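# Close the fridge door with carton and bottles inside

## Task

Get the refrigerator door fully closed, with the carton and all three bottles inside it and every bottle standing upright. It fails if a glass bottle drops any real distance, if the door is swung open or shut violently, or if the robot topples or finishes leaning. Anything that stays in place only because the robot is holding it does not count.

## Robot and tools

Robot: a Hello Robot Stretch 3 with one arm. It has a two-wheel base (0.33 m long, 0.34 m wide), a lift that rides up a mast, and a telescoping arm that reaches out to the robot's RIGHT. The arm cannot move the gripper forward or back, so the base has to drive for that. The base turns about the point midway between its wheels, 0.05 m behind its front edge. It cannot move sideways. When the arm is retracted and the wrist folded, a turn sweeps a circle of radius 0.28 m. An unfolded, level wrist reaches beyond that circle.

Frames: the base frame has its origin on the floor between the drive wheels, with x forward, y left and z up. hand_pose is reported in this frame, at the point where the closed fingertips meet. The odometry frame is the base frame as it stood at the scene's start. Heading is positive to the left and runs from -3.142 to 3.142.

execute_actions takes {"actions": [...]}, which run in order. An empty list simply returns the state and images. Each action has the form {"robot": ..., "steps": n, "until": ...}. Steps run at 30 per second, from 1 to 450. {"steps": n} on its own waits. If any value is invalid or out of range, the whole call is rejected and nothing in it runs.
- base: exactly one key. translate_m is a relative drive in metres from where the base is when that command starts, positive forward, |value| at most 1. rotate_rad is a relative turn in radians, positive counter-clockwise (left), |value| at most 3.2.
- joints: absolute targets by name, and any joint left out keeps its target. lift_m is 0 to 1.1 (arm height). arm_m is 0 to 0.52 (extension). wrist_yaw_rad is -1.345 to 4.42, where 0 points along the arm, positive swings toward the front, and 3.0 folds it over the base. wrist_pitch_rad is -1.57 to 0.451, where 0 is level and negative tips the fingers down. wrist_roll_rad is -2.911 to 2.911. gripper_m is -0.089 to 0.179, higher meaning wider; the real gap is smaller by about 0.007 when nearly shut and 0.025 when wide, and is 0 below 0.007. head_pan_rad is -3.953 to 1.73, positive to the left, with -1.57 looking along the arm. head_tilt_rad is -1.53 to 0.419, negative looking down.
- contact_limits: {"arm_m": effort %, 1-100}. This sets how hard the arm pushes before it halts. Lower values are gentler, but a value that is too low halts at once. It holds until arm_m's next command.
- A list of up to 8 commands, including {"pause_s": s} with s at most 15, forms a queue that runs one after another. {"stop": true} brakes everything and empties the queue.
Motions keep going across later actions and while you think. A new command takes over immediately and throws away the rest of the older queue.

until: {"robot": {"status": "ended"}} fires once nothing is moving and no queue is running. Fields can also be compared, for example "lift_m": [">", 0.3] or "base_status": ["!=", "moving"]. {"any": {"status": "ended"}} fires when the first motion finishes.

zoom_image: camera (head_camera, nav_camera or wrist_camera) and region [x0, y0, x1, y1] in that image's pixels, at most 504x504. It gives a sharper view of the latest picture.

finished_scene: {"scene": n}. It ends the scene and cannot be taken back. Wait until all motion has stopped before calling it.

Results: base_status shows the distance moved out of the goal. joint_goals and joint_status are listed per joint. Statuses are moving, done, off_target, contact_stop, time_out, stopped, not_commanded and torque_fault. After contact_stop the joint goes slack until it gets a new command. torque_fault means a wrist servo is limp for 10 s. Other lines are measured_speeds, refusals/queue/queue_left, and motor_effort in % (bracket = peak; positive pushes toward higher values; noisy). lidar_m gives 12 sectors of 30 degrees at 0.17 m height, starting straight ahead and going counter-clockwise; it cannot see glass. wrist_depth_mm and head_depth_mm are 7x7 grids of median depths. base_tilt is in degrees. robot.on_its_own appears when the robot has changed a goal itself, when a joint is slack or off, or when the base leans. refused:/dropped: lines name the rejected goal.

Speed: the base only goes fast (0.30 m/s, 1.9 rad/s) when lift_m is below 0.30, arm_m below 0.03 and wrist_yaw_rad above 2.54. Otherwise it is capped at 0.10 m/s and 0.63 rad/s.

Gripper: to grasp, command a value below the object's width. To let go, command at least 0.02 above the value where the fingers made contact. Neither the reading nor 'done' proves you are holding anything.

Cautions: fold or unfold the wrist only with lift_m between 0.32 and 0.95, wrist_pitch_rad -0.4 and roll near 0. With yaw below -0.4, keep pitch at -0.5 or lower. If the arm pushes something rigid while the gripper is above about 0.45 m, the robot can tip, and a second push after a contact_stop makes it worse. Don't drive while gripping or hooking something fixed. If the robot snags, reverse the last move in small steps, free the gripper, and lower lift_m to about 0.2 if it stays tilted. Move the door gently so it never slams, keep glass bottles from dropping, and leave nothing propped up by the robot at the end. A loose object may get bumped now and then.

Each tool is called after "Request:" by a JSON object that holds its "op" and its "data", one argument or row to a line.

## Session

Request:
{"op": "execute_actions", "data": {
  "actions": []
}}

Scene clock: 0.00 s.
robot.base_odometry: x=+0.000 y=+0.000 heading=+0.000 (m, m, rad; robot's odometry frame)
robot.turned_by_wheels: +0.000 (rad since the last result)
robot.turned_by_imu: +0.000 (rad since the last result)
robot.base_tilt: forward=+1.2 right=+1.0 (deg)
robot.lidar_m: 3.29 2.01 2.57 2.17 1.70 1.68 1.45 1.19 1.17 1.28 1.90 3.06
robot.head_depth_mm: 1848 2402 3200 3153 3167 3137 2623 / 1864 2420 3408 3417 3379 3321 2610 / 1851 2556 3680 3685 3675 3529 2613 / 1863 2723 3976 3969 - 3763 2591 / 1870 2775 3722 3657 3647 3557 2605 / 1875 2788 3309 3270 3234 3240 2589 / 1891 2779 2954 2956 2987 2954 2560
robot.base_status: not_commanded
robot.joint_positions: lift_m=+0.506 arm_m=+0.003 wrist_yaw_rad=+2.860 wrist_pitch_rad=-0.447 wrist_roll_rad=-0.015 gripper_m=+0.037 head_pan_rad=+0.018 head_tilt_rad=+0.006
robot.joint_goals: lift_m=+0.506 arm_m=+0.003 wrist_yaw_rad=+2.860 wrist_pitch_rad=-0.447 wrist_roll_rad=-0.015 gripper_m=+0.037 head_pan_rad=+0.018 head_tilt_rad=+0.006
robot.joint_status: lift_m=not_commanded arm_m=not_commanded wrist_yaw_rad=not_commanded wrist_pitch_rad=not_commanded wrist_roll_rad=not_commanded gripper_m=not_commanded head_pan_rad=not_commanded head_tilt_rad=not_commanded
robot.measured_speeds: translate_m=+0.000 rotate_rad=+0.000 lift_m=+0.000 arm_m=+0.000 wrist_yaw_rad=+0.000 wrist_pitch_rad=+0.000 wrist_roll_rad=+0.000 head_pan_rad=+0.000 head_tilt_rad=+0.000
robot: refusals=0 queue=idle queue_left=0
robot.motor_effort: left_wheel=-1 right_wheel=+0 lift_m=+40 arm_m=+0 wrist_yaw_rad=+1 wrist_pitch_rad=+6 wrist_roll_rad=+0 gripper_m=+0 head_pan_rad=+0 head_tilt_rad=+2 (%)
robot.hand_pose: x=+0.0400 y=+0.0641 z=+0.5119 quat_wxyz=(+0.252, +0.699, +0.061, +0.666) (m; robot's base frame)
robot.wrist_depth_mm: - - - - - - - / - - - - - - - / - - - - - - - / - - - - - - - / 914 - 937 887 902 895 855 / 761 - - 737 725 745 727 / 673 648 653 659 650 641 637
pictures: head_camera (sideways: a quarter turn clockwise sets it upright), nav_camera (sideways: a quarter turn counterclockwise sets it upright), wrist_camera
camera_calibration (this result's frames):
head_camera: T_world_to_cam=[[0.0533338, -0.0187925, -0.9984, 1.31365], [-0.081052, 0.996442, -0.0230854, 0.0332873], [0.995282, 0.0821536, 0.0516209, -0.116452], [0, 0, 0, 1]] pos_world=[0.048539, 0.00108485, 1.31833]
nav_camera: T_world_to_cam=[[0.0464682, 0.00713626, 0.998894, -1.26127], [0.0274855, -0.999605, 0.00586272, 0.0456132], [0.998542, 0.0271827, -0.046646, 0.0118562], [0, 0, 0, 1]] pos_world=[0.0455165, 0.0542737, 1.26016]
wrist_camera: T_world_to_cam=[[0.958445, -0.285262, -0.00286558, -0.0199109], [-0.170424, -0.564491, -0.807654, 0.486242], [0.228775, 0.774581, -0.589649, 0.409467], [0, 0, 0, 1]] pos_world=[0.00827495, -0.0483655, 0.6341]
Images, in order (width x height): head_camera 896x504, nav_camera 672x504, wrist_camera 644x364.

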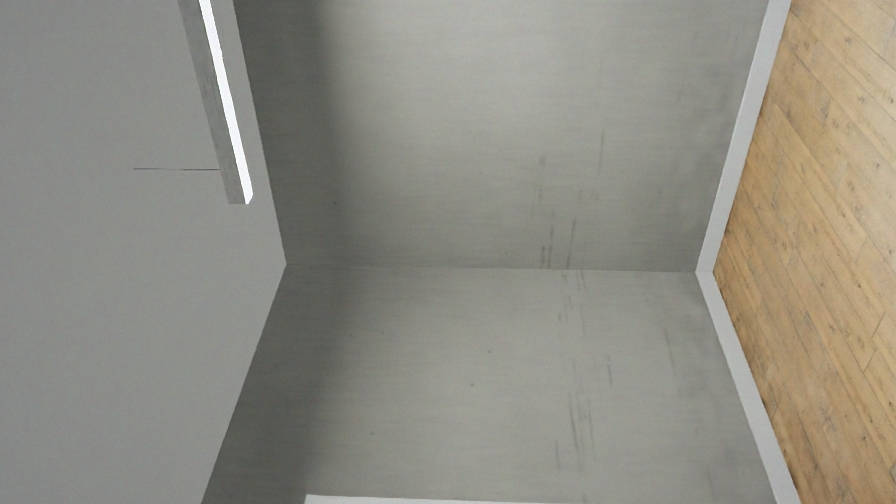

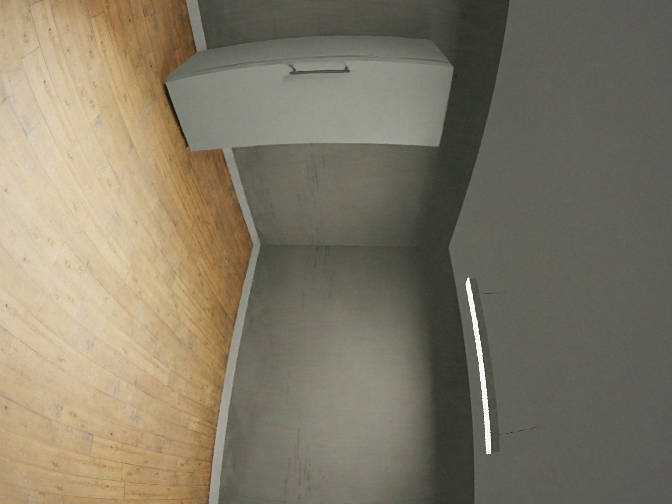

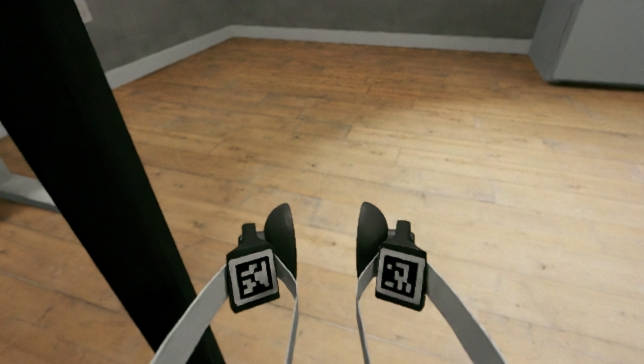

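Request:
{"op": "execute_actions", "data": {
  "actions": [
    {"robot":[{"base":{"rotate_rad":1.0},"joints":{"lift_m":0.27,"wrist_pitch_rad":-0.4,"wrist_yaw_rad":3.0}},{"base":{"translate_m":1.0}},{"base":{"translate_m":0.75},"joints":{"head_tilt_rad":-0.7,"head_pan_rad":-1.4}}],"steps":450,"until":{"robot":{"status":"ended"}}}
  ]
}}

Scene clock: 12.50 s.
robot.base_odometry: x=+0.946 y=+1.472 heading=+1.000 (m, m, rad; robot's odometry frame)
robot.turned_by_wheels: +1.000 (rad since the last result)
robot.turned_by_imu: +1.033 (rad since the last result)
robot.base_tilt: forward=+1.2 right=+1.0 (deg)
robot.lidar_m: 0.83 0.88 1.27 1.57 1.66 1.70 2.92 3.10 3.26 0.74 0.77 0.84
robot.head_depth_mm: 2726 3017 2807 2144 1716 1429 1221 / 2719 3073 2813 2127 1721 1433 1222 / 678 779 838 1318 1585 1401 1233 / 631 715 811 919 1058 1272 1226 / 649 718 806 927 1088 1324 1233 / 658 734 834 964 1136 1351 1230 / 675 758 865 1003 1196 1390 1242
robot.base_status: done (translate_m +0.7500 of +0.7500)
robot.joint_positions: lift_m=+0.271 arm_m=+0.003 wrist_yaw_rad=+2.998 wrist_pitch_rad=-0.419 wrist_roll_rad=-0.015 gripper_m=+0.037 head_pan_rad=-1.393 head_tilt_rad=-0.691
robot.joint_goals: lift_m=+0.270 arm_m=+0.003 wrist_yaw_rad=+3.000 wrist_pitch_rad=-0.400 wrist_roll_rad=-0.015 gripper_m=+0.037 head_pan_rad=-1.400 head_tilt_rad=-0.700
robot.joint_status: lift_m=done arm_m=not_commanded wrist_yaw_rad=done wrist_pitch_rad=done wrist_roll_rad=not_commanded gripper_m=not_commanded head_pan_rad=done head_tilt_rad=done
robot.measured_speeds: translate_m=+0.000 rotate_rad=+0.000 lift_m=+0.000 arm_m=+0.000 wrist_yaw_rad=+0.000 wrist_pitch_rad=+0.000 wrist_roll_rad=+0.000 head_pan_rad=+0.000 head_tilt_rad=+0.000
robot: refusals=0 queue=done queue_left=0
robot.motor_effort: left_wheel=-4(11) right_wheel=+2(7) lift_m=+22(40) arm_m=+0(0) wrist_yaw_rad=+2(5) wrist_pitch_rad=+7(8) wrist_roll_rad=+0(0) gripper_m=+0(0) head_pan_rad=-2(28) head_tilt_rad=-6(51) (%)
robot.hand_pose: x=+0.0109 y=+0.0742 z=+0.2830 quat_wxyz=(+0.196, +0.695, +0.099, +0.685) (m; robot's base frame)
robot.wrist_depth_mm: - - - - - - 870 / - - - - - - 900 / 946 - 947 919 911 883 843 / 742 731 713 704 712 699 695 / 595 585 - 580 589 565 555 / 499 501 - - 473 478 478 / 438 - - - 417 412 411
pictures: head_camera (sideways: a quarter turn clockwise sets it upright), nav_camera (sideways: a quarter turn counterclockwise sets it upright), wrist_camera
camera_calibration (this result's frames):
head_camera: T_world_to_cam=[[-0.125485, 0.586988, -0.799811, 1.05535], [0.9708, 0.23879, 0.0229377, -0.0330461], [0.204451, -0.773579, -0.599813, 0.736208], [0, 0, 0, 1]] pos_world=[0.0139935, -0.0420726, 1.28643]
nav_camera: T_world_to_cam=[[0.12583, -0.664852, 0.7363, -0.91907], [-0.9822, -0.187828, -0.00174932, 0.0616843], [0.139461, -0.722974, -0.676652, 0.836954], [0, 0, 0, 1]] pos_world=[0.0595102, 0.00563627, 1.24315]
wrist_camera: T_world_to_cam=[[0.988479, -0.151326, -0.00309794, -0.0000587421], [-0.0882153, -0.559359, -0.824218, 0.305503], [0.122993, 0.814996, -0.566264, 0.264872], [0, 0, 0, 1]] pos_world=[-0.00556928, -0.0449927, 0.401788]
Images, in order (width x height): head_camera 896x504, nav_camera 672x504, wrist_camera 644x364.

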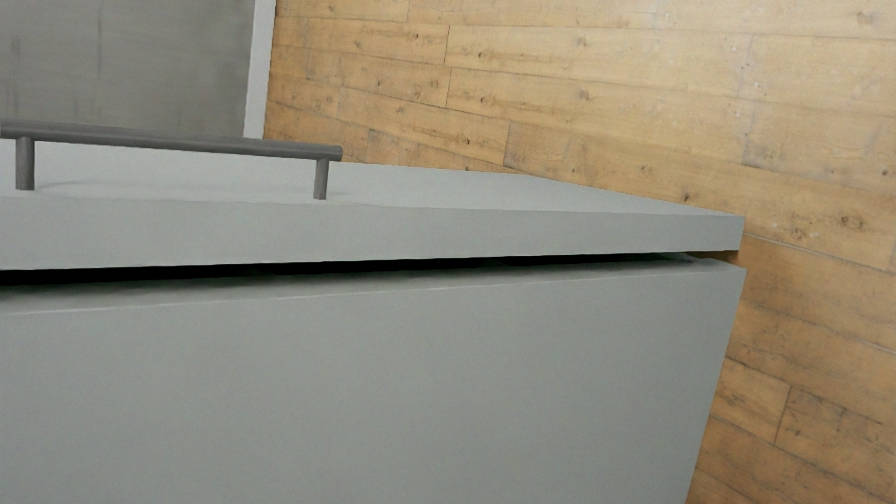

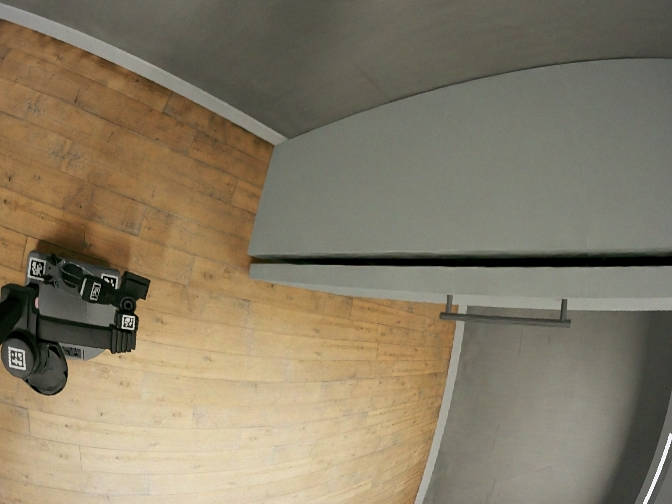

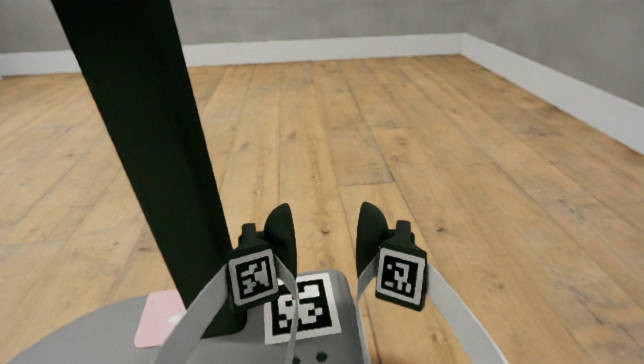

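Handle ≈ (0.09,-0.78).

Request:
{"op": "execute_actions", "data": {
  "actions": [
    {"robot":[{"base":{"translate_m":-0.7}},{"base":{"rotate_rad":1.54}},{"base":{"translate_m":-0.76},"joints":{"head_pan_rad":-1.6,"head_tilt_rad":-0.5}}],"steps":450,"until":{"robot":{"status":"ended"}}},
    {"robot":[{"joints":{"lift_m":0.9,"gripper_m":0.15}},{"joints":{"wrist_yaw_rad":0}},{"joints":{"wrist_pitch_rad":0,"arm_m":0.2}}],"steps":450,"until":{"robot":{"status":"ended"}}}
  ]
}}

Scene clock: 34.87 s.
robot.base_odometry: x=+1.194 y=+0.453 heading=+2.540 (m, m, rad; robot's odometry frame)
robot.turned_by_wheels: +1.540 (rad since the last result)
robot.turned_by_imu: +1.555 (rad since the last result)
robot.base_tilt: forward=+1.2 right=+1.0 (deg)
robot.lidar_m: 2.38 2.02 2.31 2.26 2.37 2.46 2.38 2.07 0.88 0.84 1.58 2.19
robot.head_depth_mm: 701 760 826 892 - 1151 1270 / 703 760 828 886 - 1157 1262 / 702 754 824 877 - 1145 1255 / 698 746 810 883 996 1123 1274 / 1277 1377 1522 1631 1824 1675 1371 / 1300 1402 1519 1669 1851 1675 1380 / 1298 1400 1530 1671 1855 1680 1367
robot.base_status: done (translate_m -0.7600 of -0.7600)
robot.joint_positions: lift_m=+0.899 arm_m=+0.200 wrist_yaw_rad=+0.002 wrist_pitch_rad=-0.022 wrist_roll_rad=-0.015 gripper_m=+0.150 head_pan_rad=-1.593 head_tilt_rad=-0.507
robot.joint_goals: lift_m=+0.900 arm_m=+0.200 wrist_yaw_rad=+0.000 wrist_pitch_rad=+0.000 wrist_roll_rad=-0.015 gripper_m=+0.150 head_pan_rad=-1.600 head_tilt_rad=-0.500
robot.joint_status: lift_m=done arm_m=done wrist_yaw_rad=done wrist_pitch_rad=done wrist_roll_rad=not_commanded gripper_m=done head_pan_rad=done head_tilt_rad=done
robot.measured_speeds: translate_m=+0.000 rotate_rad=+0.000 lift_m=+0.000 arm_m=+0.000 wrist_yaw_rad=+0.000 wrist_pitch_rad=+0.000 wrist_roll_rad=+0.000 head_pan_rad=+0.000 head_tilt_rad=+0.000
robot: refusals=0 queue=done queue_left=0
robot.motor_effort: left_wheel=-3(16) right_wheel=+2(8) lift_m=+55(56) arm_m=+4(6) wrist_yaw_rad=-1(4) wrist_pitch_rad=+8(10) wrist_roll_rad=+0(0) gripper_m=+1(83) head_pan_rad=-2(17) head_tilt_rad=+5(29) (%)
robot.hand_pose: x=-0.0209 y=-0.6004 z=+1.0085 quat_wxyz=(+0.713, +0.009, -0.701, -0.007) (m; robot's base frame)
robot.wrist_depth_mm: - - 986 368 376 384 381 / - - - 384 385 394 398 / - - - 393 398 405 411 / - - - 411 412 422 426 / - - - 417 431 428 439 / - - - 437 449 - 459 / - - - 454 463 471 471
pictures: head_camera (sideways: a quarter turn clockwise sets it upright), nav_camera (sideways: a quarter turn counterclockwise sets it upright), wrist_camera
camera_calibration (this result's frames):
head_camera: T_world_to_cam=[[-0.0098462, 0.443975, -0.895985, 1.18006], [0.998959, 0.0442798, 0.0109635, -0.0176329], [0.0445415, -0.894944, -0.443949, 0.53439], [0, 0, 0, 1]] pos_world=[0.005431, -0.0448848, 1.29475]
nav_camera: T_world_to_cam=[[-0.0055155, -0.530668, 0.847562, -1.06331], [-0.99994, 0.0109238, 0.000332399, 0.0590825], [-0.00943496, -0.847509, -0.530697, 0.647989], [0, 0, 0, 1]] pos_world=[0.059328, -0.0157332, 1.24509]
wrist_camera: T_world_to_cam=[[-0.999975, 0.00396028, -0.00590812, -0.0139907], [0.00659067, 0.203582, -0.979036, 1.13947], [-0.00267447, -0.97905, -0.203603, -0.216099], [0, 0, 0, 1]] pos_world=[-0.0220782, -0.443493, 1.07151]
Images, in order (width x height): head_camera 896x504, nav_camera 672x504, wrist_camera 644x364.

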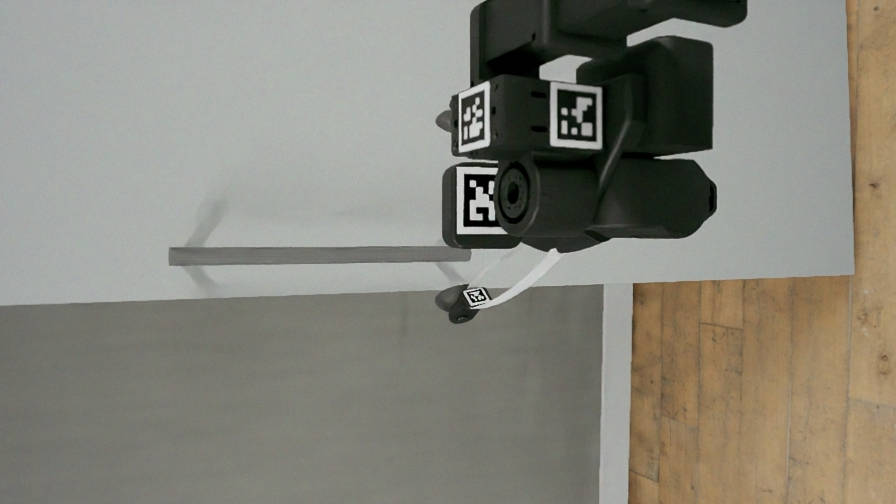

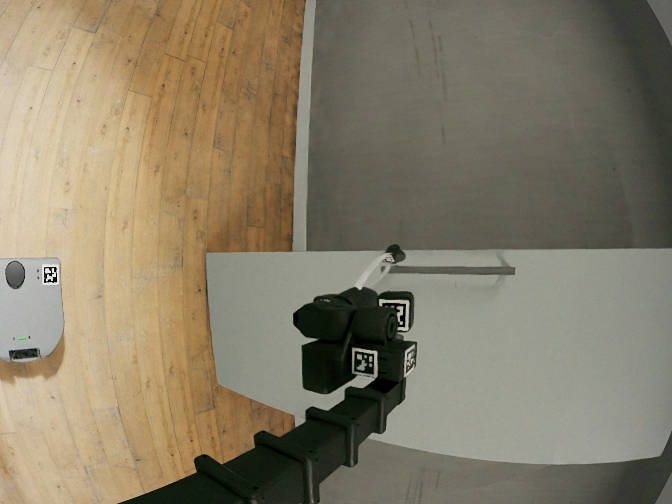

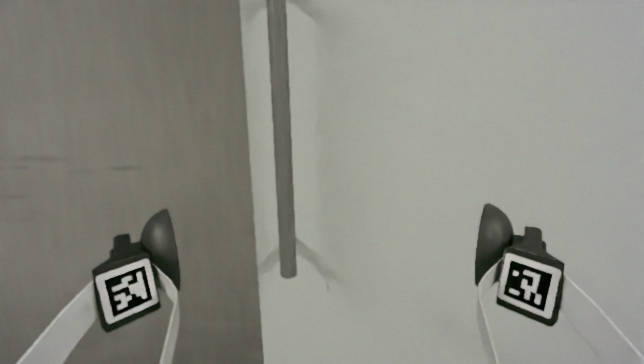

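Request:
{"op": "execute_actions", "data": {
  "actions": [
    {"robot":[{"base":{"translate_m":0.04}},{"joints":{"arm_m":0.405}},{"joints":{"gripper_m":-0.03}},{"joints":{"arm_m":0.32},"base":{"translate_m":-0.04}},{"joints":{"arm_m":0.24},"base":{"translate_m":-0.06}},{"joints":{"arm_m":0.17},"base":{"translate_m":-0.07}},{"joints":{"arm_m":0.13},"base":{"translate_m":-0.06}}],"steps":450,"until":{"robot":{"status":"ended"}}},
    {"robot":[{"joints":{"gripper_m":0.1}},{"joints":{"arm_m":0.0}},{"joints":{"wrist_pitch_rad":-1.3,"gripper_m":0,"head_tilt_rad":-0.9}},{"joints":{"wrist_yaw_rad":0,"lift_m":0.45},"base":{"translate_m":0.35}}],"steps":450,"until":{"robot":{"status":"ended"}}}
  ]
}}

Scene clock: 60.30 s.
robot.base_odometry: x=+1.062 y=+0.544 heading=+2.540 (m, m, rad; robot's odometry frame)
robot.turned_by_wheels: +0.000 (rad since the last result)
robot.turned_by_imu: +0.007 (rad since the last result)
robot.base_tilt: forward=+1.2 right=+1.0 (deg)
robot.lidar_m: 2.21 1.86 2.31 2.25 2.37 2.62 2.54 2.08 0.57 0.95 1.57 2.20
robot.head_depth_mm: 992 1376 685 765 1007 1287 1140 / 855 1344 1247 1498 1390 1239 1181 / 1253 1230 1224 1459 1467 1283 1185 / 1370 1581 1847 1717 1486 1296 1154 / 1380 1579 1869 1720 1478 1289 1153 / 1382 1594 1881 1737 1478 1297 1149 / 1382 1583 1888 1745 1490 1307 1161
robot.base_status: done (translate_m +0.3500 of +0.3500)
robot.joint_positions: lift_m=+0.451 arm_m=+0.003 wrist_yaw_rad=+0.003 wrist_pitch_rad=-1.300 wrist_roll_rad=-0.015 gripper_m=+0.000 head_pan_rad=-1.593 head_tilt_rad=-0.888
robot.joint_goals: lift_m=+0.450 arm_m=+0.000 wrist_yaw_rad=+0.000 wrist_pitch_rad=-1.300 wrist_roll_rad=-0.015 gripper_m=+0.000 head_pan_rad=-1.600 head_tilt_rad=-0.900
robot.joint_status: lift_m=done arm_m=done wrist_yaw_rad=done wrist_pitch_rad=done wrist_roll_rad=not_commanded gripper_m=done head_pan_rad=done head_tilt_rad=done
robot.measured_speeds: translate_m=+0.000 rotate_rad=+0.000 lift_m=+0.000 arm_m=+0.000 wrist_yaw_rad=+0.000 wrist_pitch_rad=+0.000 wrist_roll_rad=+0.000 head_pan_rad=+0.000 head_tilt_rad=+0.000
robot: refusals=0 queue=done queue_left=0
robot.motor_effort: left_wheel=-4(29) right_wheel=+2(22) lift_m=+21(55) arm_m=-3(7) wrist_yaw_rad=-2(57) wrist_pitch_rad=+0(10) wrist_roll_rad=+0(0) gripper_m=-2(92) head_pan_rad=-2(3) head_tilt_rad=-8(43) (%)
robot.hand_pose: x=-0.0215 y=-0.1933 z=+0.3359 quat_wxyz=(+0.568, +0.432, -0.558, -0.424) (m; robot's base frame)
robot.wrist_depth_mm: 539 533 527 530 527 523 526 / 521 524 523 526 514 513 510 / 520 520 517 521 507 516 514 / 518 511 504 505 500 504 503 / 504 506 497 - 499 497 494 / 494 493 501 - - 486 490 / 497 492 491 - - - 482
pictures: head_camera (sideways: a quarter turn clockwise sets it upright), nav_camera (sideways: a quarter turn counterclockwise sets it upright), wrist_camera
camera_calibration (this result's frames):
head_camera: T_world_to_cam=[[-0.00301442, 0.745418, -0.666591, 0.880976], [0.998767, 0.0352745, 0.0349293, -0.0488209], [0.0495505, -0.665664, -0.744605, 0.925483], [0, 0, 0, 1]] pos_world=[0.00555818, -0.038913, 1.27808]
nav_camera: T_world_to_cam=[[-0.0118161, -0.807851, 0.589269, -0.726641], [-0.999923, 0.0117676, -0.00391801, 0.0646151], [-0.0037691, -0.58927, -0.807928, 1.00854], [0, 0, 0, 1]] pos_world=[0.0598253, 0.00652547, 1.24327]
wrist_camera: T_world_to_cam=[[-0.999975, 0.00551041, 0.00437853, -0.0232679], [0.0051054, 0.996137, -0.087666, 0.251886], [-0.00484469, -0.0876415, -0.99614, 0.484], [0, 0, 0, 1]] pos_world=[-0.0222085, -0.208366, 0.504316]
Images, in order (width x height): head_camera 896x504, nav_camera 672x504, wrist_camera 644x364.

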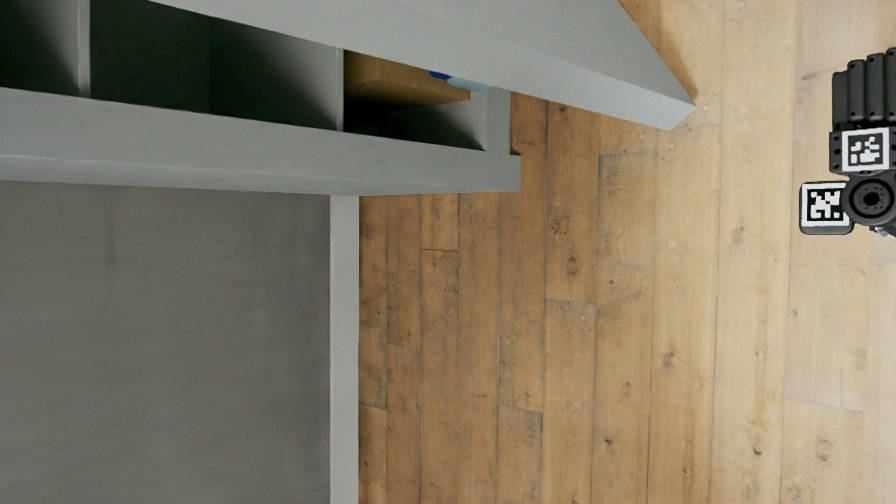

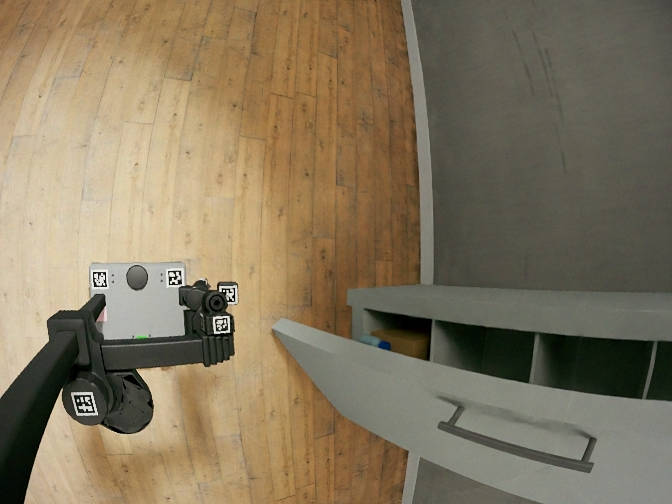

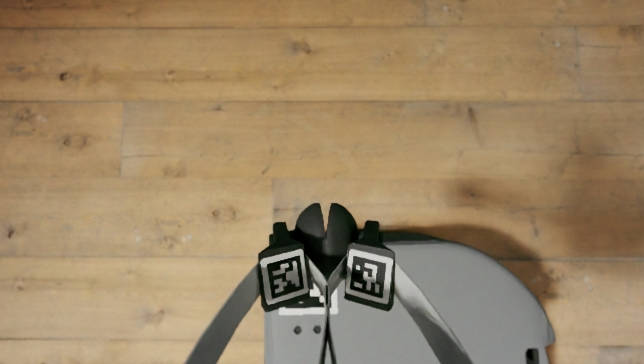

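Request:
{"op": "execute_actions", "data": {
  "actions": [
    {"robot":[{"base":{"rotate_rad":-0.35}},{"base":{"translate_m":0.25}},{"joints":{"arm_m":0.52}}],"steps":450,"until":{"robot":{"status":"ended"}}},
    {"robot":{"base":{"translate_m":-0.55}},"steps":450,"until":{"robot":{"status":"ended"}}}
  ]
}}

Scene clock: 76.83 s.
robot.base_odometry: x=+1.236 y=+0.300 heading=+2.190 (m, m, rad; robot's odometry frame)
robot.turned_by_wheels: -0.350 (rad since the last result)
robot.turned_by_imu: -0.352 (rad since the last result)
robot.base_tilt: forward=+1.2 right=+1.0 (deg)
robot.lidar_m: 2.51 2.11 2.56 2.17 2.16 2.43 2.27 2.26 0.52 0.62 1.02 1.80
robot.head_depth_mm: 536 578 627 713 966 1279 1141 / 646 708 785 845 926 - - / 820 914 1036 - 1399 1285 1144 / 1009 1168 1362 1605 1478 1291 1151 / 1188 1447 1381 1546 1477 1294 1157 / 1090 1454 1349 1503 1485 1291 1156 / 1044 1422 1317 1488 1488 1296 1159
robot.base_status: done (translate_m -0.5500 of -0.5500)
robot.joint_positions: lift_m=+0.451 arm_m=+0.520 wrist_yaw_rad=+0.001 wrist_pitch_rad=-1.301 wrist_roll_rad=-0.014 gripper_m=+0.000 head_pan_rad=-1.593 head_tilt_rad=-0.889
robot.joint_goals: lift_m=+0.450 arm_m=+0.520 wrist_yaw_rad=+0.000 wrist_pitch_rad=-1.300 wrist_roll_rad=-0.014 gripper_m=+0.000 head_pan_rad=-1.600 head_tilt_rad=-0.900
robot.joint_status: lift_m=done arm_m=done wrist_yaw_rad=done wrist_pitch_rad=done wrist_roll_rad=not_commanded gripper_m=done head_pan_rad=done head_tilt_rad=done
robot.measured_speeds: translate_m=+0.000 rotate_rad=+0.000 lift_m=+0.000 arm_m=+0.000 wrist_yaw_rad=+0.000 wrist_pitch_rad=+0.000 wrist_roll_rad=+0.000 head_pan_rad=+0.000 head_tilt_rad=+0.000
robot: refusals=0 queue=done queue_left=0
robot.motor_effort: left_wheel=+2(39) right_wheel=-1(42) lift_m=+22(23) arm_m=+5(4) wrist_yaw_rad=-1(2) wrist_pitch_rad=+1(1) wrist_roll_rad=-1(0) gripper_m=-2(3) head_pan_rad=-3(3) head_tilt_rad=-7(8) (%)
robot.hand_pose: x=-0.0216 y=-0.7098 z=+0.3358 quat_wxyz=(+0.567, +0.432, -0.558, -0.425) (m; robot's base frame)
robot.wrist_depth_mm: 441 530 525 532 229 141 102 / 522 523 519 520 262 152 108 / 513 519 520 505 301 165 114 / 510 504 511 507 351 180 121 / 504 503 501 - 395 199 128 / 492 494 496 - 407 218 137 / 491 496 497 483 485 245 148
pictures: head_camera (sideways: a quarter turn clockwise sets it upright), nav_camera (sideways: a quarter turn counterclockwise sets it upright), wrist_camera
camera_calibration (this result's frames):
head_camera: T_world_to_cam=[[-0.00282581, 0.745718, -0.666256, 0.880538], [0.998775, 0.0350152, 0.0349552, -0.0488547], [0.0493958, -0.665341, -0.744904, 0.925872], [0, 0, 0, 1]] pos_world=[0.00554893, -0.0389021, 1.27806]
nav_camera: T_world_to_cam=[[-0.0120192, -0.808113, 0.588905, -0.726166], [-0.99992, 0.0120132, -0.00392281, 0.0646213], [-0.00390458, -0.588905, -0.808193, 1.00889], [0, 0, 0, 1]] pos_world=[0.0598275, 0.00653873, 1.24327]
wrist_camera: T_world_to_cam=[[-0.999958, 0.00811076, 0.00428402, -0.0186451], [0.00770987, 0.996222, -0.0865014, 0.766073], [-0.00496943, -0.0864648, -0.996243, 0.439525], [0, 0, 0, 1]] pos_world=[-0.0223665, -0.725024, 0.50422]
Images, in order (width x height): head_camera 896x504, nav_camera 672x504, wrist_camera 644x364.

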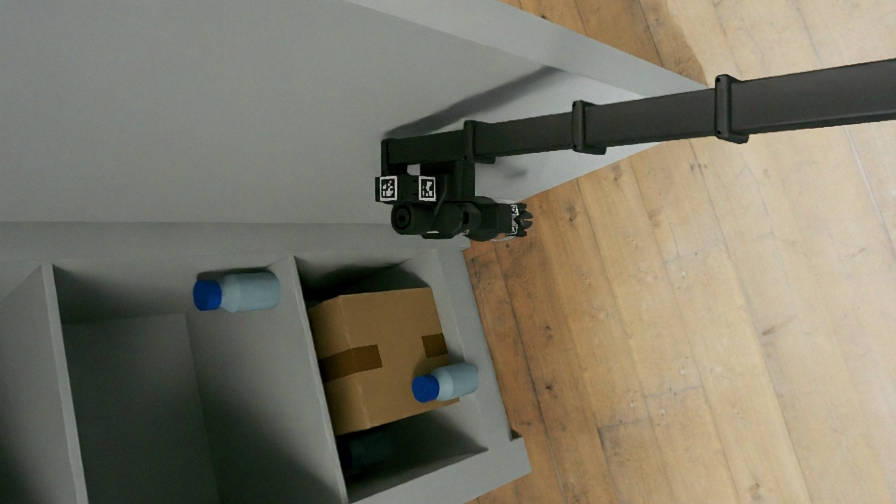

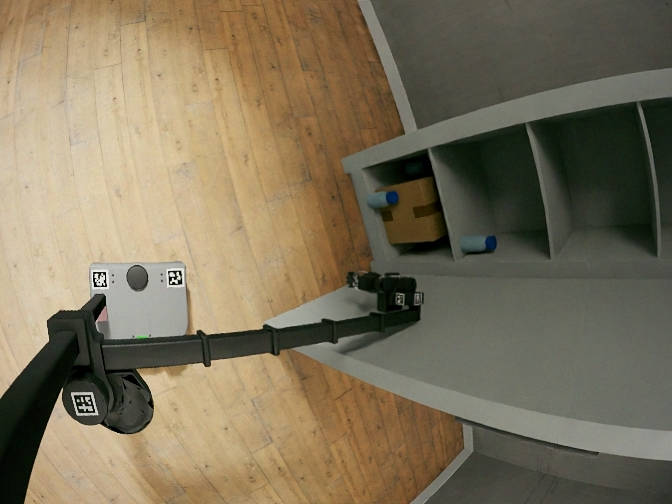

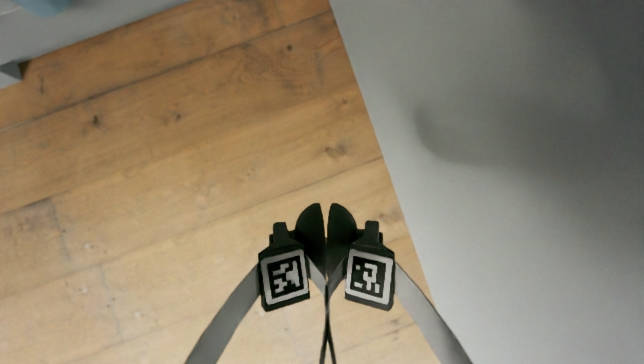

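Request:
{"op": "execute_actions", "data": {
  "actions": [
    {"robot":[{"base":{"translate_m":0.65},"joints":{"arm_m":0.1}},{"base":{"rotate_rad":0.33},"joints":{"wrist_pitch_rad":0,"gripper_m":0.12}}],"steps":450,"until":{"robot":{"status":"ended"}}},
    {"robot":{"base":{"translate_m":-0.6},"joints":{"arm_m":0.2,"lift_m":0.07}},"steps":450,"until":{"robot":{"status":"ended"}}}
  ]
}}

Scene clock: 93.23 s.
robot.base_odometry: x=+1.347 y=+0.479 heading=+2.520 (m, m, rad; robot's odometry frame)
robot.turned_by_wheels: +0.330 (rad since the last result)
robot.turned_by_imu: +0.340 (rad since the last result)
robot.base_tilt: forward=+1.2 right=+1.1 (deg)
robot.lidar_m: 2.49 2.16 2.42 2.37 2.46 2.36 2.28 0.40 0.52 0.84 1.45 1.99
robot.head_depth_mm: 900 1181 1106 1272 1356 1237 1136 / 902 1314 1216 1300 1411 1283 1144 / 910 1310 1221 1274 1423 1316 1123 / 917 1312 1224 1518 1431 1290 1142 / 837 902 1054 1287 1458 1295 1146 / 753 1361 1708 1737 1487 1304 1153 / 1271 1458 1730 1728 1499 1301 1152
robot.base_status: done (translate_m -0.6000 of -0.6000)
robot.joint_positions: lift_m=+0.071 arm_m=+0.200 wrist_yaw_rad=+0.001 wrist_pitch_rad=-0.022 wrist_roll_rad=-0.014 gripper_m=+0.120 head_pan_rad=-1.593 head_tilt_rad=-0.889
robot.joint_goals: lift_m=+0.070 arm_m=+0.200 wrist_yaw_rad=+0.000 wrist_pitch_rad=+0.000 wrist_roll_rad=-0.014 gripper_m=+0.120 head_pan_rad=-1.600 head_tilt_rad=-0.900
robot.joint_status: lift_m=done arm_m=done wrist_yaw_rad=done wrist_pitch_rad=done wrist_roll_rad=not_commanded gripper_m=done head_pan_rad=done head_tilt_rad=done
robot.measured_speeds: translate_m=+0.000 rotate_rad=+0.000 lift_m=+0.000 arm_m=+0.000 wrist_yaw_rad=+0.000 wrist_pitch_rad=+0.000 wrist_roll_rad=+0.000 head_pan_rad=+0.000 head_tilt_rad=+0.000
robot: refusals=0 queue=done queue_left=0
robot.motor_effort: left_wheel=-4(10) right_wheel=+2(5) lift_m=+21(22) arm_m=+4(4) wrist_yaw_rad=-1(0) wrist_pitch_rad=+8(8) wrist_roll_rad=-1(1) gripper_m=+0(80) head_pan_rad=-2(3) head_tilt_rad=-7(7) (%)
robot.hand_pose: x=-0.0212 y=-0.6004 z=+0.1796 quat_wxyz=(+0.712, +0.008, -0.702, -0.008) (m; robot's base frame)
robot.wrist_depth_mm: 894 362 498 403 401 405 372 / 892 381 490 412 410 415 372 / 956 932 485 382 423 460 387 / 970 994 447 383 436 443 400 / 706 670 411 409 410 405 408 / 484 509 426 449 440 - 422 / 375 365 365 361 355 349 353
pictures: head_camera (sideways: a quarter turn clockwise sets it upright), nav_camera (sideways: a quarter turn counterclockwise sets it upright), wrist_camera
camera_calibration (this result's frames):
head_camera: T_world_to_cam=[[-0.00282563, 0.745726, -0.666247, 0.880527], [0.998775, 0.0350148, 0.0349559, -0.0488556], [0.049396, -0.665332, -0.744912, 0.925883], [0, 0, 0, 1]] pos_world=[0.00554893, -0.0389019, 1.27806]
nav_camera: T_world_to_cam=[[-0.0120193, -0.80812, 0.588895, -0.726153], [-0.99992, 0.0120133, -0.00392294, 0.0646214], [-0.00390436, -0.588896, -0.8082, 1.0089], [0, 0, 0, 1]] pos_world=[0.0598275, 0.00653943, 1.24327]
wrist_camera: T_world_to_cam=[[-0.999965, 0.00499323, -0.00670892, -0.0183834], [0.00758489, 0.203545, -0.979036, 0.32794], [-0.00352298, -0.979053, -0.203576, -0.384898], [0, 0, 0, 1]] pos_world=[-0.0222261, -0.443494, 0.242586]
Images, in order (width x height): head_camera 896x504, nav_camera 672x504, wrist_camera 644x364.

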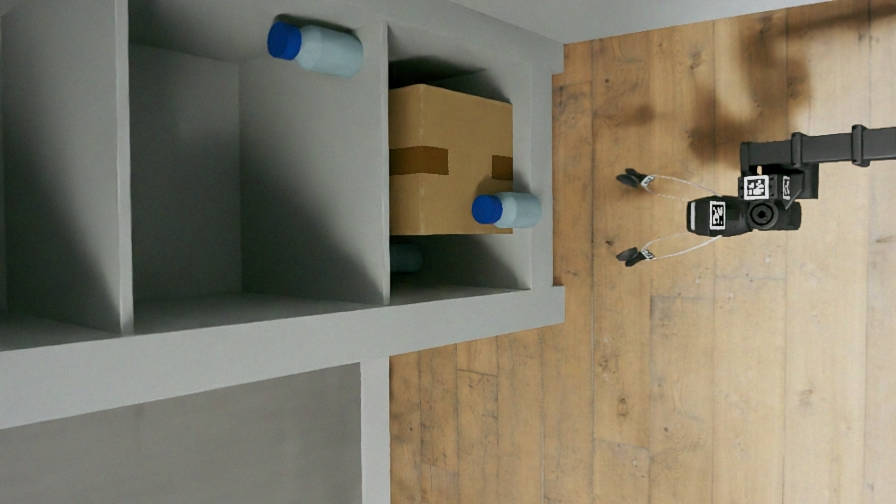

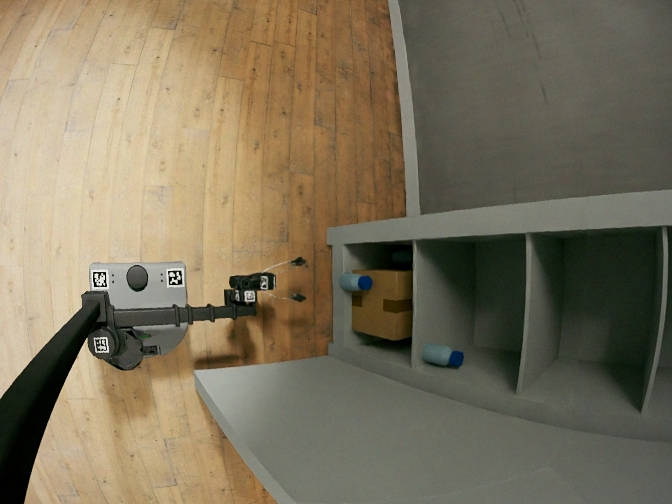

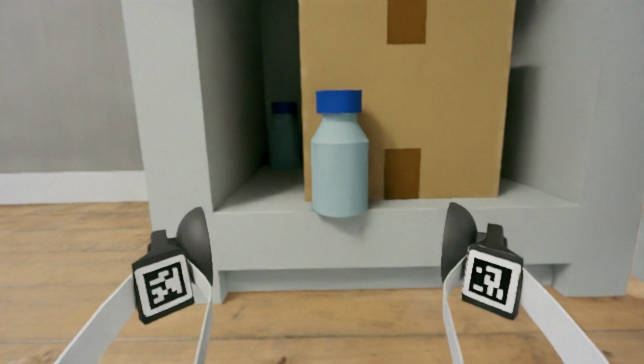

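Request:
{"op": "execute_actions", "data": {
  "actions": [
    {"robot":[{"base":{"translate_m":-0.022}},{"joints":{"arm_m":0.44}},{"joints":{"gripper_m":0.02}},{"joints":{"lift_m":0.095}},{"base":{"translate_m":0.1}},{"joints":{"arm_m":0.475}},{"joints":{"lift_m":0.075}}],"steps":450,"until":{"robot":{"status":"ended"}}},
    {"robot":[{"joints":{"gripper_m":0.09}},{"joints":{"arm_m":0.2}}],"steps":450,"until":{"robot":{"status":"ended"}}}
  ]
}}

Scene clock: 107.97 s.
robot.base_odometry: x=+1.283 y=+0.525 heading=+2.520 (m, m, rad; robot's odometry frame)
robot.turned_by_wheels: +0.000 (rad since the last result)
robot.turned_by_imu: +0.004 (rad since the last result)
robot.base_tilt: forward=+1.2 right=+1.0 (deg)
robot.lidar_m: 2.40 2.08 2.44 2.37 2.47 2.44 2.36 0.47 0.63 0.83 1.45 1.99
robot.head_depth_mm: 896 1287 1181 1353 1407 1274 1138 / 903 1307 1211 1266 1421 1282 1145 / 912 1311 1215 1347 1417 1315 1127 / 857 1258 1165 1344 1430 1295 1146 / 749 887 1629 1701 1479 1292 1149 / 1265 1458 1699 1734 1496 1302 1160 / 1258 1452 1728 1735 1491 1303 1158
robot.base_status: done (translate_m +0.1000 of +0.1000)
robot.joint_positions: lift_m=+0.075 arm_m=+0.200 wrist_yaw_rad=-0.002 wrist_pitch_rad=-0.022 wrist_roll_rad=-0.015 gripper_m=+0.090 head_pan_rad=-1.593 head_tilt_rad=-0.889
robot.joint_goals: lift_m=+0.075 arm_m=+0.200 wrist_yaw_rad=+0.000 wrist_pitch_rad=+0.000 wrist_roll_rad=-0.015 gripper_m=+0.090 head_pan_rad=-1.600 head_tilt_rad=-0.900
robot.joint_status: lift_m=done arm_m=done wrist_yaw_rad=done wrist_pitch_rad=done wrist_roll_rad=not_commanded gripper_m=done head_pan_rad=done head_tilt_rad=done
robot.measured_speeds: translate_m=+0.000 rotate_rad=+0.000 lift_m=+0.000 arm_m=+0.000 wrist_yaw_rad=+0.000 wrist_pitch_rad=+0.000 wrist_roll_rad=+0.000 head_pan_rad=+0.000 head_tilt_rad=+0.000
robot: refusals=0 queue=done queue_left=0
robot.motor_effort: left_wheel=-3(12) right_wheel=+2(9) lift_m=+22(60) arm_m=-4(6) wrist_yaw_rad=+3(14) wrist_pitch_rad=+8(26) wrist_roll_rad=+0(0) gripper_m=+0(92) head_pan_rad=-3(3) head_tilt_rad=-7(8) (%)
robot.hand_pose: x=-0.0219 y=-0.6009 z=+0.1845 quat_wxyz=(+0.713, +0.007, -0.701, -0.009) (m; robot's base frame)
robot.wrist_depth_mm: 879 857 361 765 393 392 424 / 906 921 373 633 408 408 423 / 920 942 383 459 425 425 437 / 960 954 398 428 438 436 439 / 715 707 414 408 409 409 408 / 495 500 425 455 453 437 427 / 374 375 373 372 366 362 355
pictures: head_camera (sideways: a quarter turn clockwise sets it upright), nav_camera (sideways: a quarter turn counterclockwise sets it upright), wrist_camera
camera_calibration (this result's frames):
head_camera: T_world_to_cam=[[-0.00282559, 0.745728, -0.666245, 0.880524], [0.998775, 0.0350147, 0.0349561, -0.0488558], [0.049396, -0.66533, -0.744914, 0.925885], [0, 0, 0, 1]] pos_world=[0.00554894, -0.0389018, 1.27806]
nav_camera: T_world_to_cam=[[-0.0120194, -0.808122, 0.588893, -0.72615], [-0.99992, 0.0120133, -0.00392297, 0.0646215], [-0.00390431, -0.588893, -0.808201, 1.0089], [0, 0, 0, 1]] pos_world=[0.0598275, 0.0065396, 1.24327]
wrist_camera: T_world_to_cam=[[-0.999952, 0.00780479, -0.00592265, -0.0175267], [0.00738838, 0.203683, -0.979009, 0.332911], [-0.00643461, -0.979006, -0.203731, -0.384358], [0, 0, 0, 1]] pos_world=[-0.0224588, -0.44396, 0.247513]
Images, in order (width x height): head_camera 896x504, nav_camera 672x504, wrist_camera 644x364.

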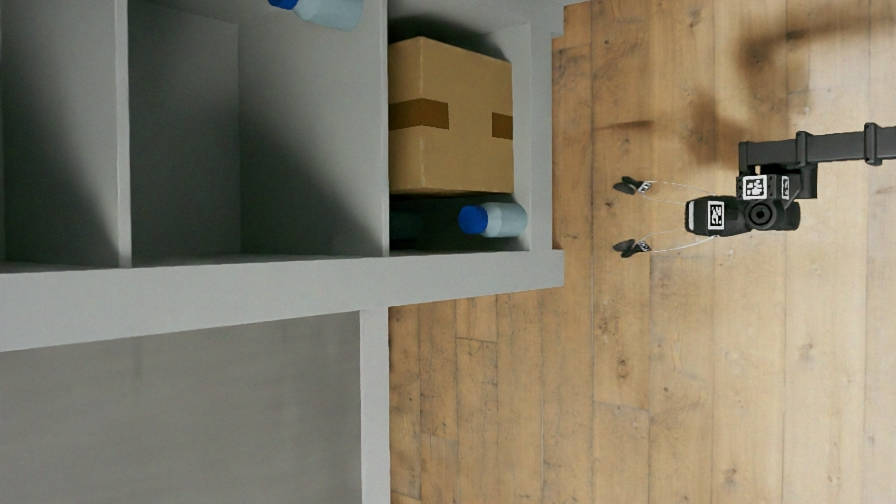

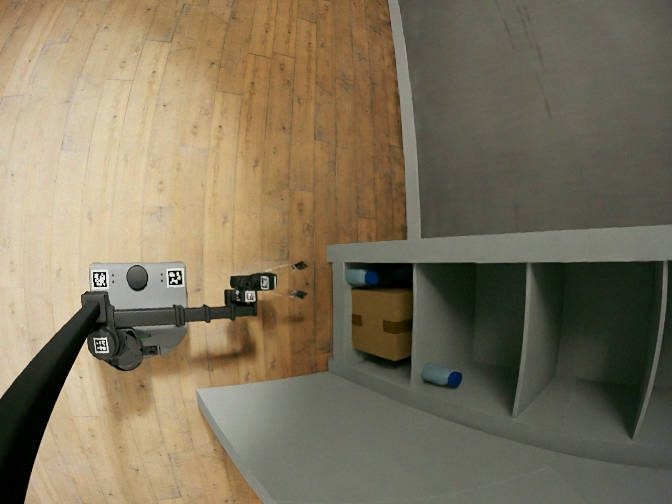

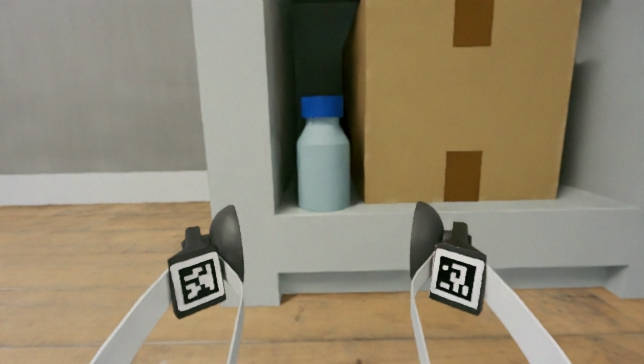

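Request:
{"op": "execute_actions", "data": {
  "actions": [
    {"robot":[{"joints":{"lift_m":0.4,"arm_m":0,"wrist_pitch_rad":-0.4,"gripper_m":0.03}},{"joints":{"wrist_yaw_rad":3.0},"base":{"rotate_rad":-0.25}},{"joints":{"lift_m":0.27,"head_pan_rad":1.3}}],"steps":450,"until":{"robot":{"status":"ended"}}},
    {"robot":[{"base":{"translate_m":-1}},{"base":{"rotate_rad":-0.6}},{"base":{"translate_m":0.35}},{"joints":{"lift_m":0.33}}],"steps":450,"until":{"robot":{"status":"ended"}}},
    {"robot":{"base":{"translate_m":0.66}},"steps":450,"until":{"robot":{"status":"ended"}}},
    {"robot":[{"base":{"rotate_rad":-0.18}},{"base":{"translate_m":0.06}},{"base":{"rotate_rad":-0.18}},{"base":{"translate_m":0.06}},{"base":{"rotate_rad":-0.18}},{"base":{"translate_m":0.06}},{"base":{"rotate_rad":-0.16}},{"base":{"translate_m":0.04}}],"steps":450,"until":{"robot":{"status":"ended"}}}
  ]
}}

Scene clock: 146.07 s.
robot.base_odometry: x=+1.895 y=+0.969 heading=+0.970 (m, m, rad; robot's odometry frame)
robot.turned_by_wheels: -1.550 (rad since the last result)
robot.turned_by_imu: -1.602 (rad since the last result)
robot.base_tilt: forward=+1.1 right=+1.0 (deg)
robot.lidar_m: - - 0.15 0.20 2.73 3.18 3.08 3.04 2.21 0.21 0.15 -
robot.head_depth_mm: - - - - - - - / - - - - - - - / - - - - - - 336 / - - - 312 379 496 1024 / - 2376 1908 1693 1443 1298 1150 / 2395 2557 2009 421 1447 1295 1191 / 2319 2428 1970 1724 1485 1325 -
robot.base_status: off_target (translate_m +0.0398 of +0.0400)
robot.joint_positions: lift_m=+0.330 arm_m=+0.003 wrist_yaw_rad=+3.014 wrist_pitch_rad=-0.416 wrist_roll_rad=-0.015 gripper_m=+0.030 head_pan_rad=+1.295 head_tilt_rad=-0.891
robot.joint_goals: lift_m=+0.330 arm_m=+0.000 wrist_yaw_rad=+3.000 wrist_pitch_rad=-0.400 wrist_roll_rad=-0.015 gripper_m=+0.030 head_pan_rad=+1.300 head_tilt_rad=-0.900
robot.joint_status: lift_m=done arm_m=done wrist_yaw_rad=done wrist_pitch_rad=done wrist_roll_rad=not_commanded gripper_m=done head_pan_rad=done head_tilt_rad=done
robot.measured_speeds: translate_m=+0.000 rotate_rad=+0.000 lift_m=+0.000 arm_m=+0.000 wrist_yaw_rad=+0.000 wrist_pitch_rad=+0.000 wrist_roll_rad=+0.000 head_pan_rad=+0.000 head_tilt_rad=+0.000
robot: refusals=0 queue=done queue_left=0
robot.on_its_own: left_wheel is at rest, and its effort (+30) is outside its rest range (-18 to +18)
robot.motor_effort: left_wheel=+30(50) right_wheel=+16(25) lift_m=+48(56) arm_m=+0(5) wrist_yaw_rad=-12(13) wrist_pitch_rad=+6(9) wrist_roll_rad=+0(0) gripper_m=+1(80) head_pan_rad=+2(30) head_tilt_rad=-6(7) (%)
robot.hand_pose: x=+0.0074 y=+0.0751 z=+0.3428 quat_wxyz=(+0.189, +0.694, +0.103, +0.687) (m; robot's base frame)
robot.wrist_depth_mm: - - - - 133 82 59 / - - - - 139 84 60 / - - - 971 145 86 61 / 840 839 812 750 151 88 62 / 681 671 - 540 140 90 63 / 574 572 - 528 133 93 64 / 487 502 - - 176 89 65
pictures: head_camera (sideways: a quarter turn clockwise sets it upright), nav_camera (sideways: a quarter turn counterclockwise sets it upright), wrist_camera
camera_calibration (this result's frames):
head_camera: T_world_to_cam=[[-0.183985, -0.723902, -0.664918, 0.8799], [-0.975807, 0.215807, 0.0350585, -0.0369442], [0.118115, 0.655281, -0.746093, 0.927], [0, 0, 0, 1]] pos_world=[0.0163458, 0.0374883, 1.27798]
nav_camera: T_world_to_cam=[[0.213917, 0.780472, 0.587455, -0.725655], [0.965175, -0.261575, -0.00394193, 0.052659], [0.150587, 0.56784, -0.809247, 1.00932], [0, 0, 0, 1]] pos_world=[-0.047585, 0.0069972, 1.24328]
wrist_camera: T_world_to_cam=[[0.990754, -0.135633, -0.00330064, 0.00258731], [-0.0791851, -0.558322, -0.825837, 0.355391], [0.110168, 0.818462, -0.563899, 0.297472], [0, 0, 0, 1]] pos_world=[-0.00719378, -0.0446967, 0.461248]
Images, in order (width x height): head_camera 896x504, nav_camera 672x504, wrist_camera 644x364.

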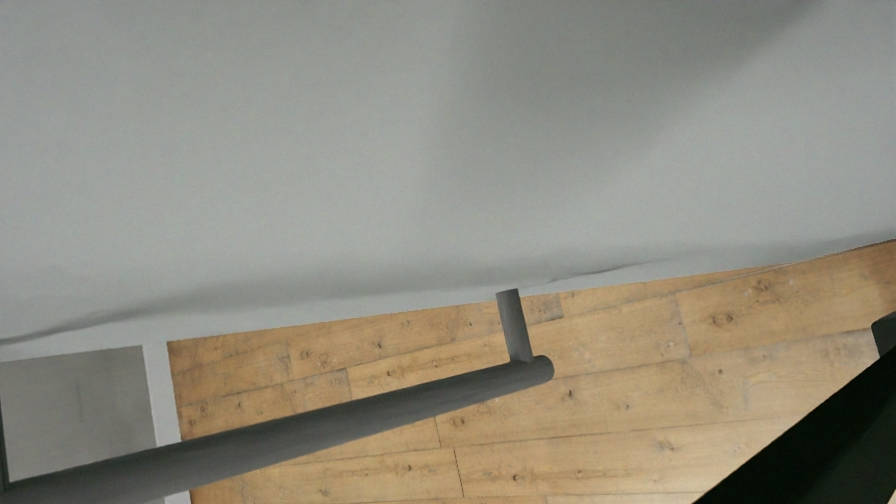

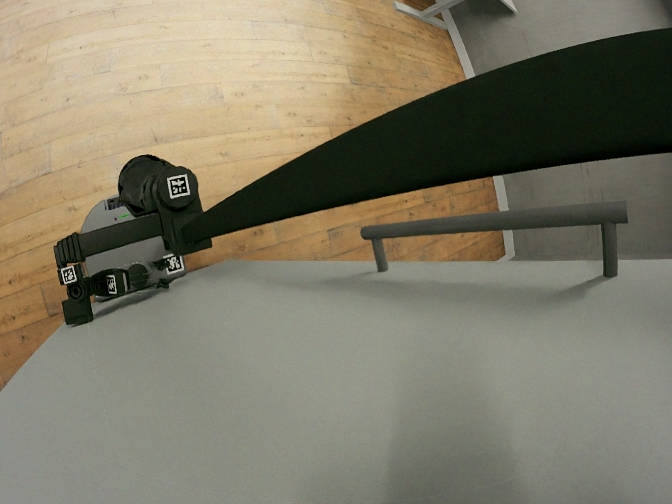

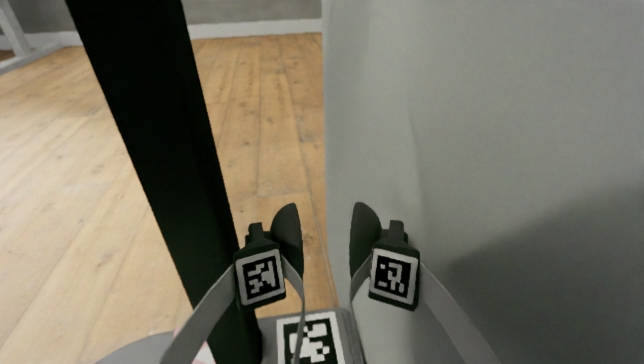

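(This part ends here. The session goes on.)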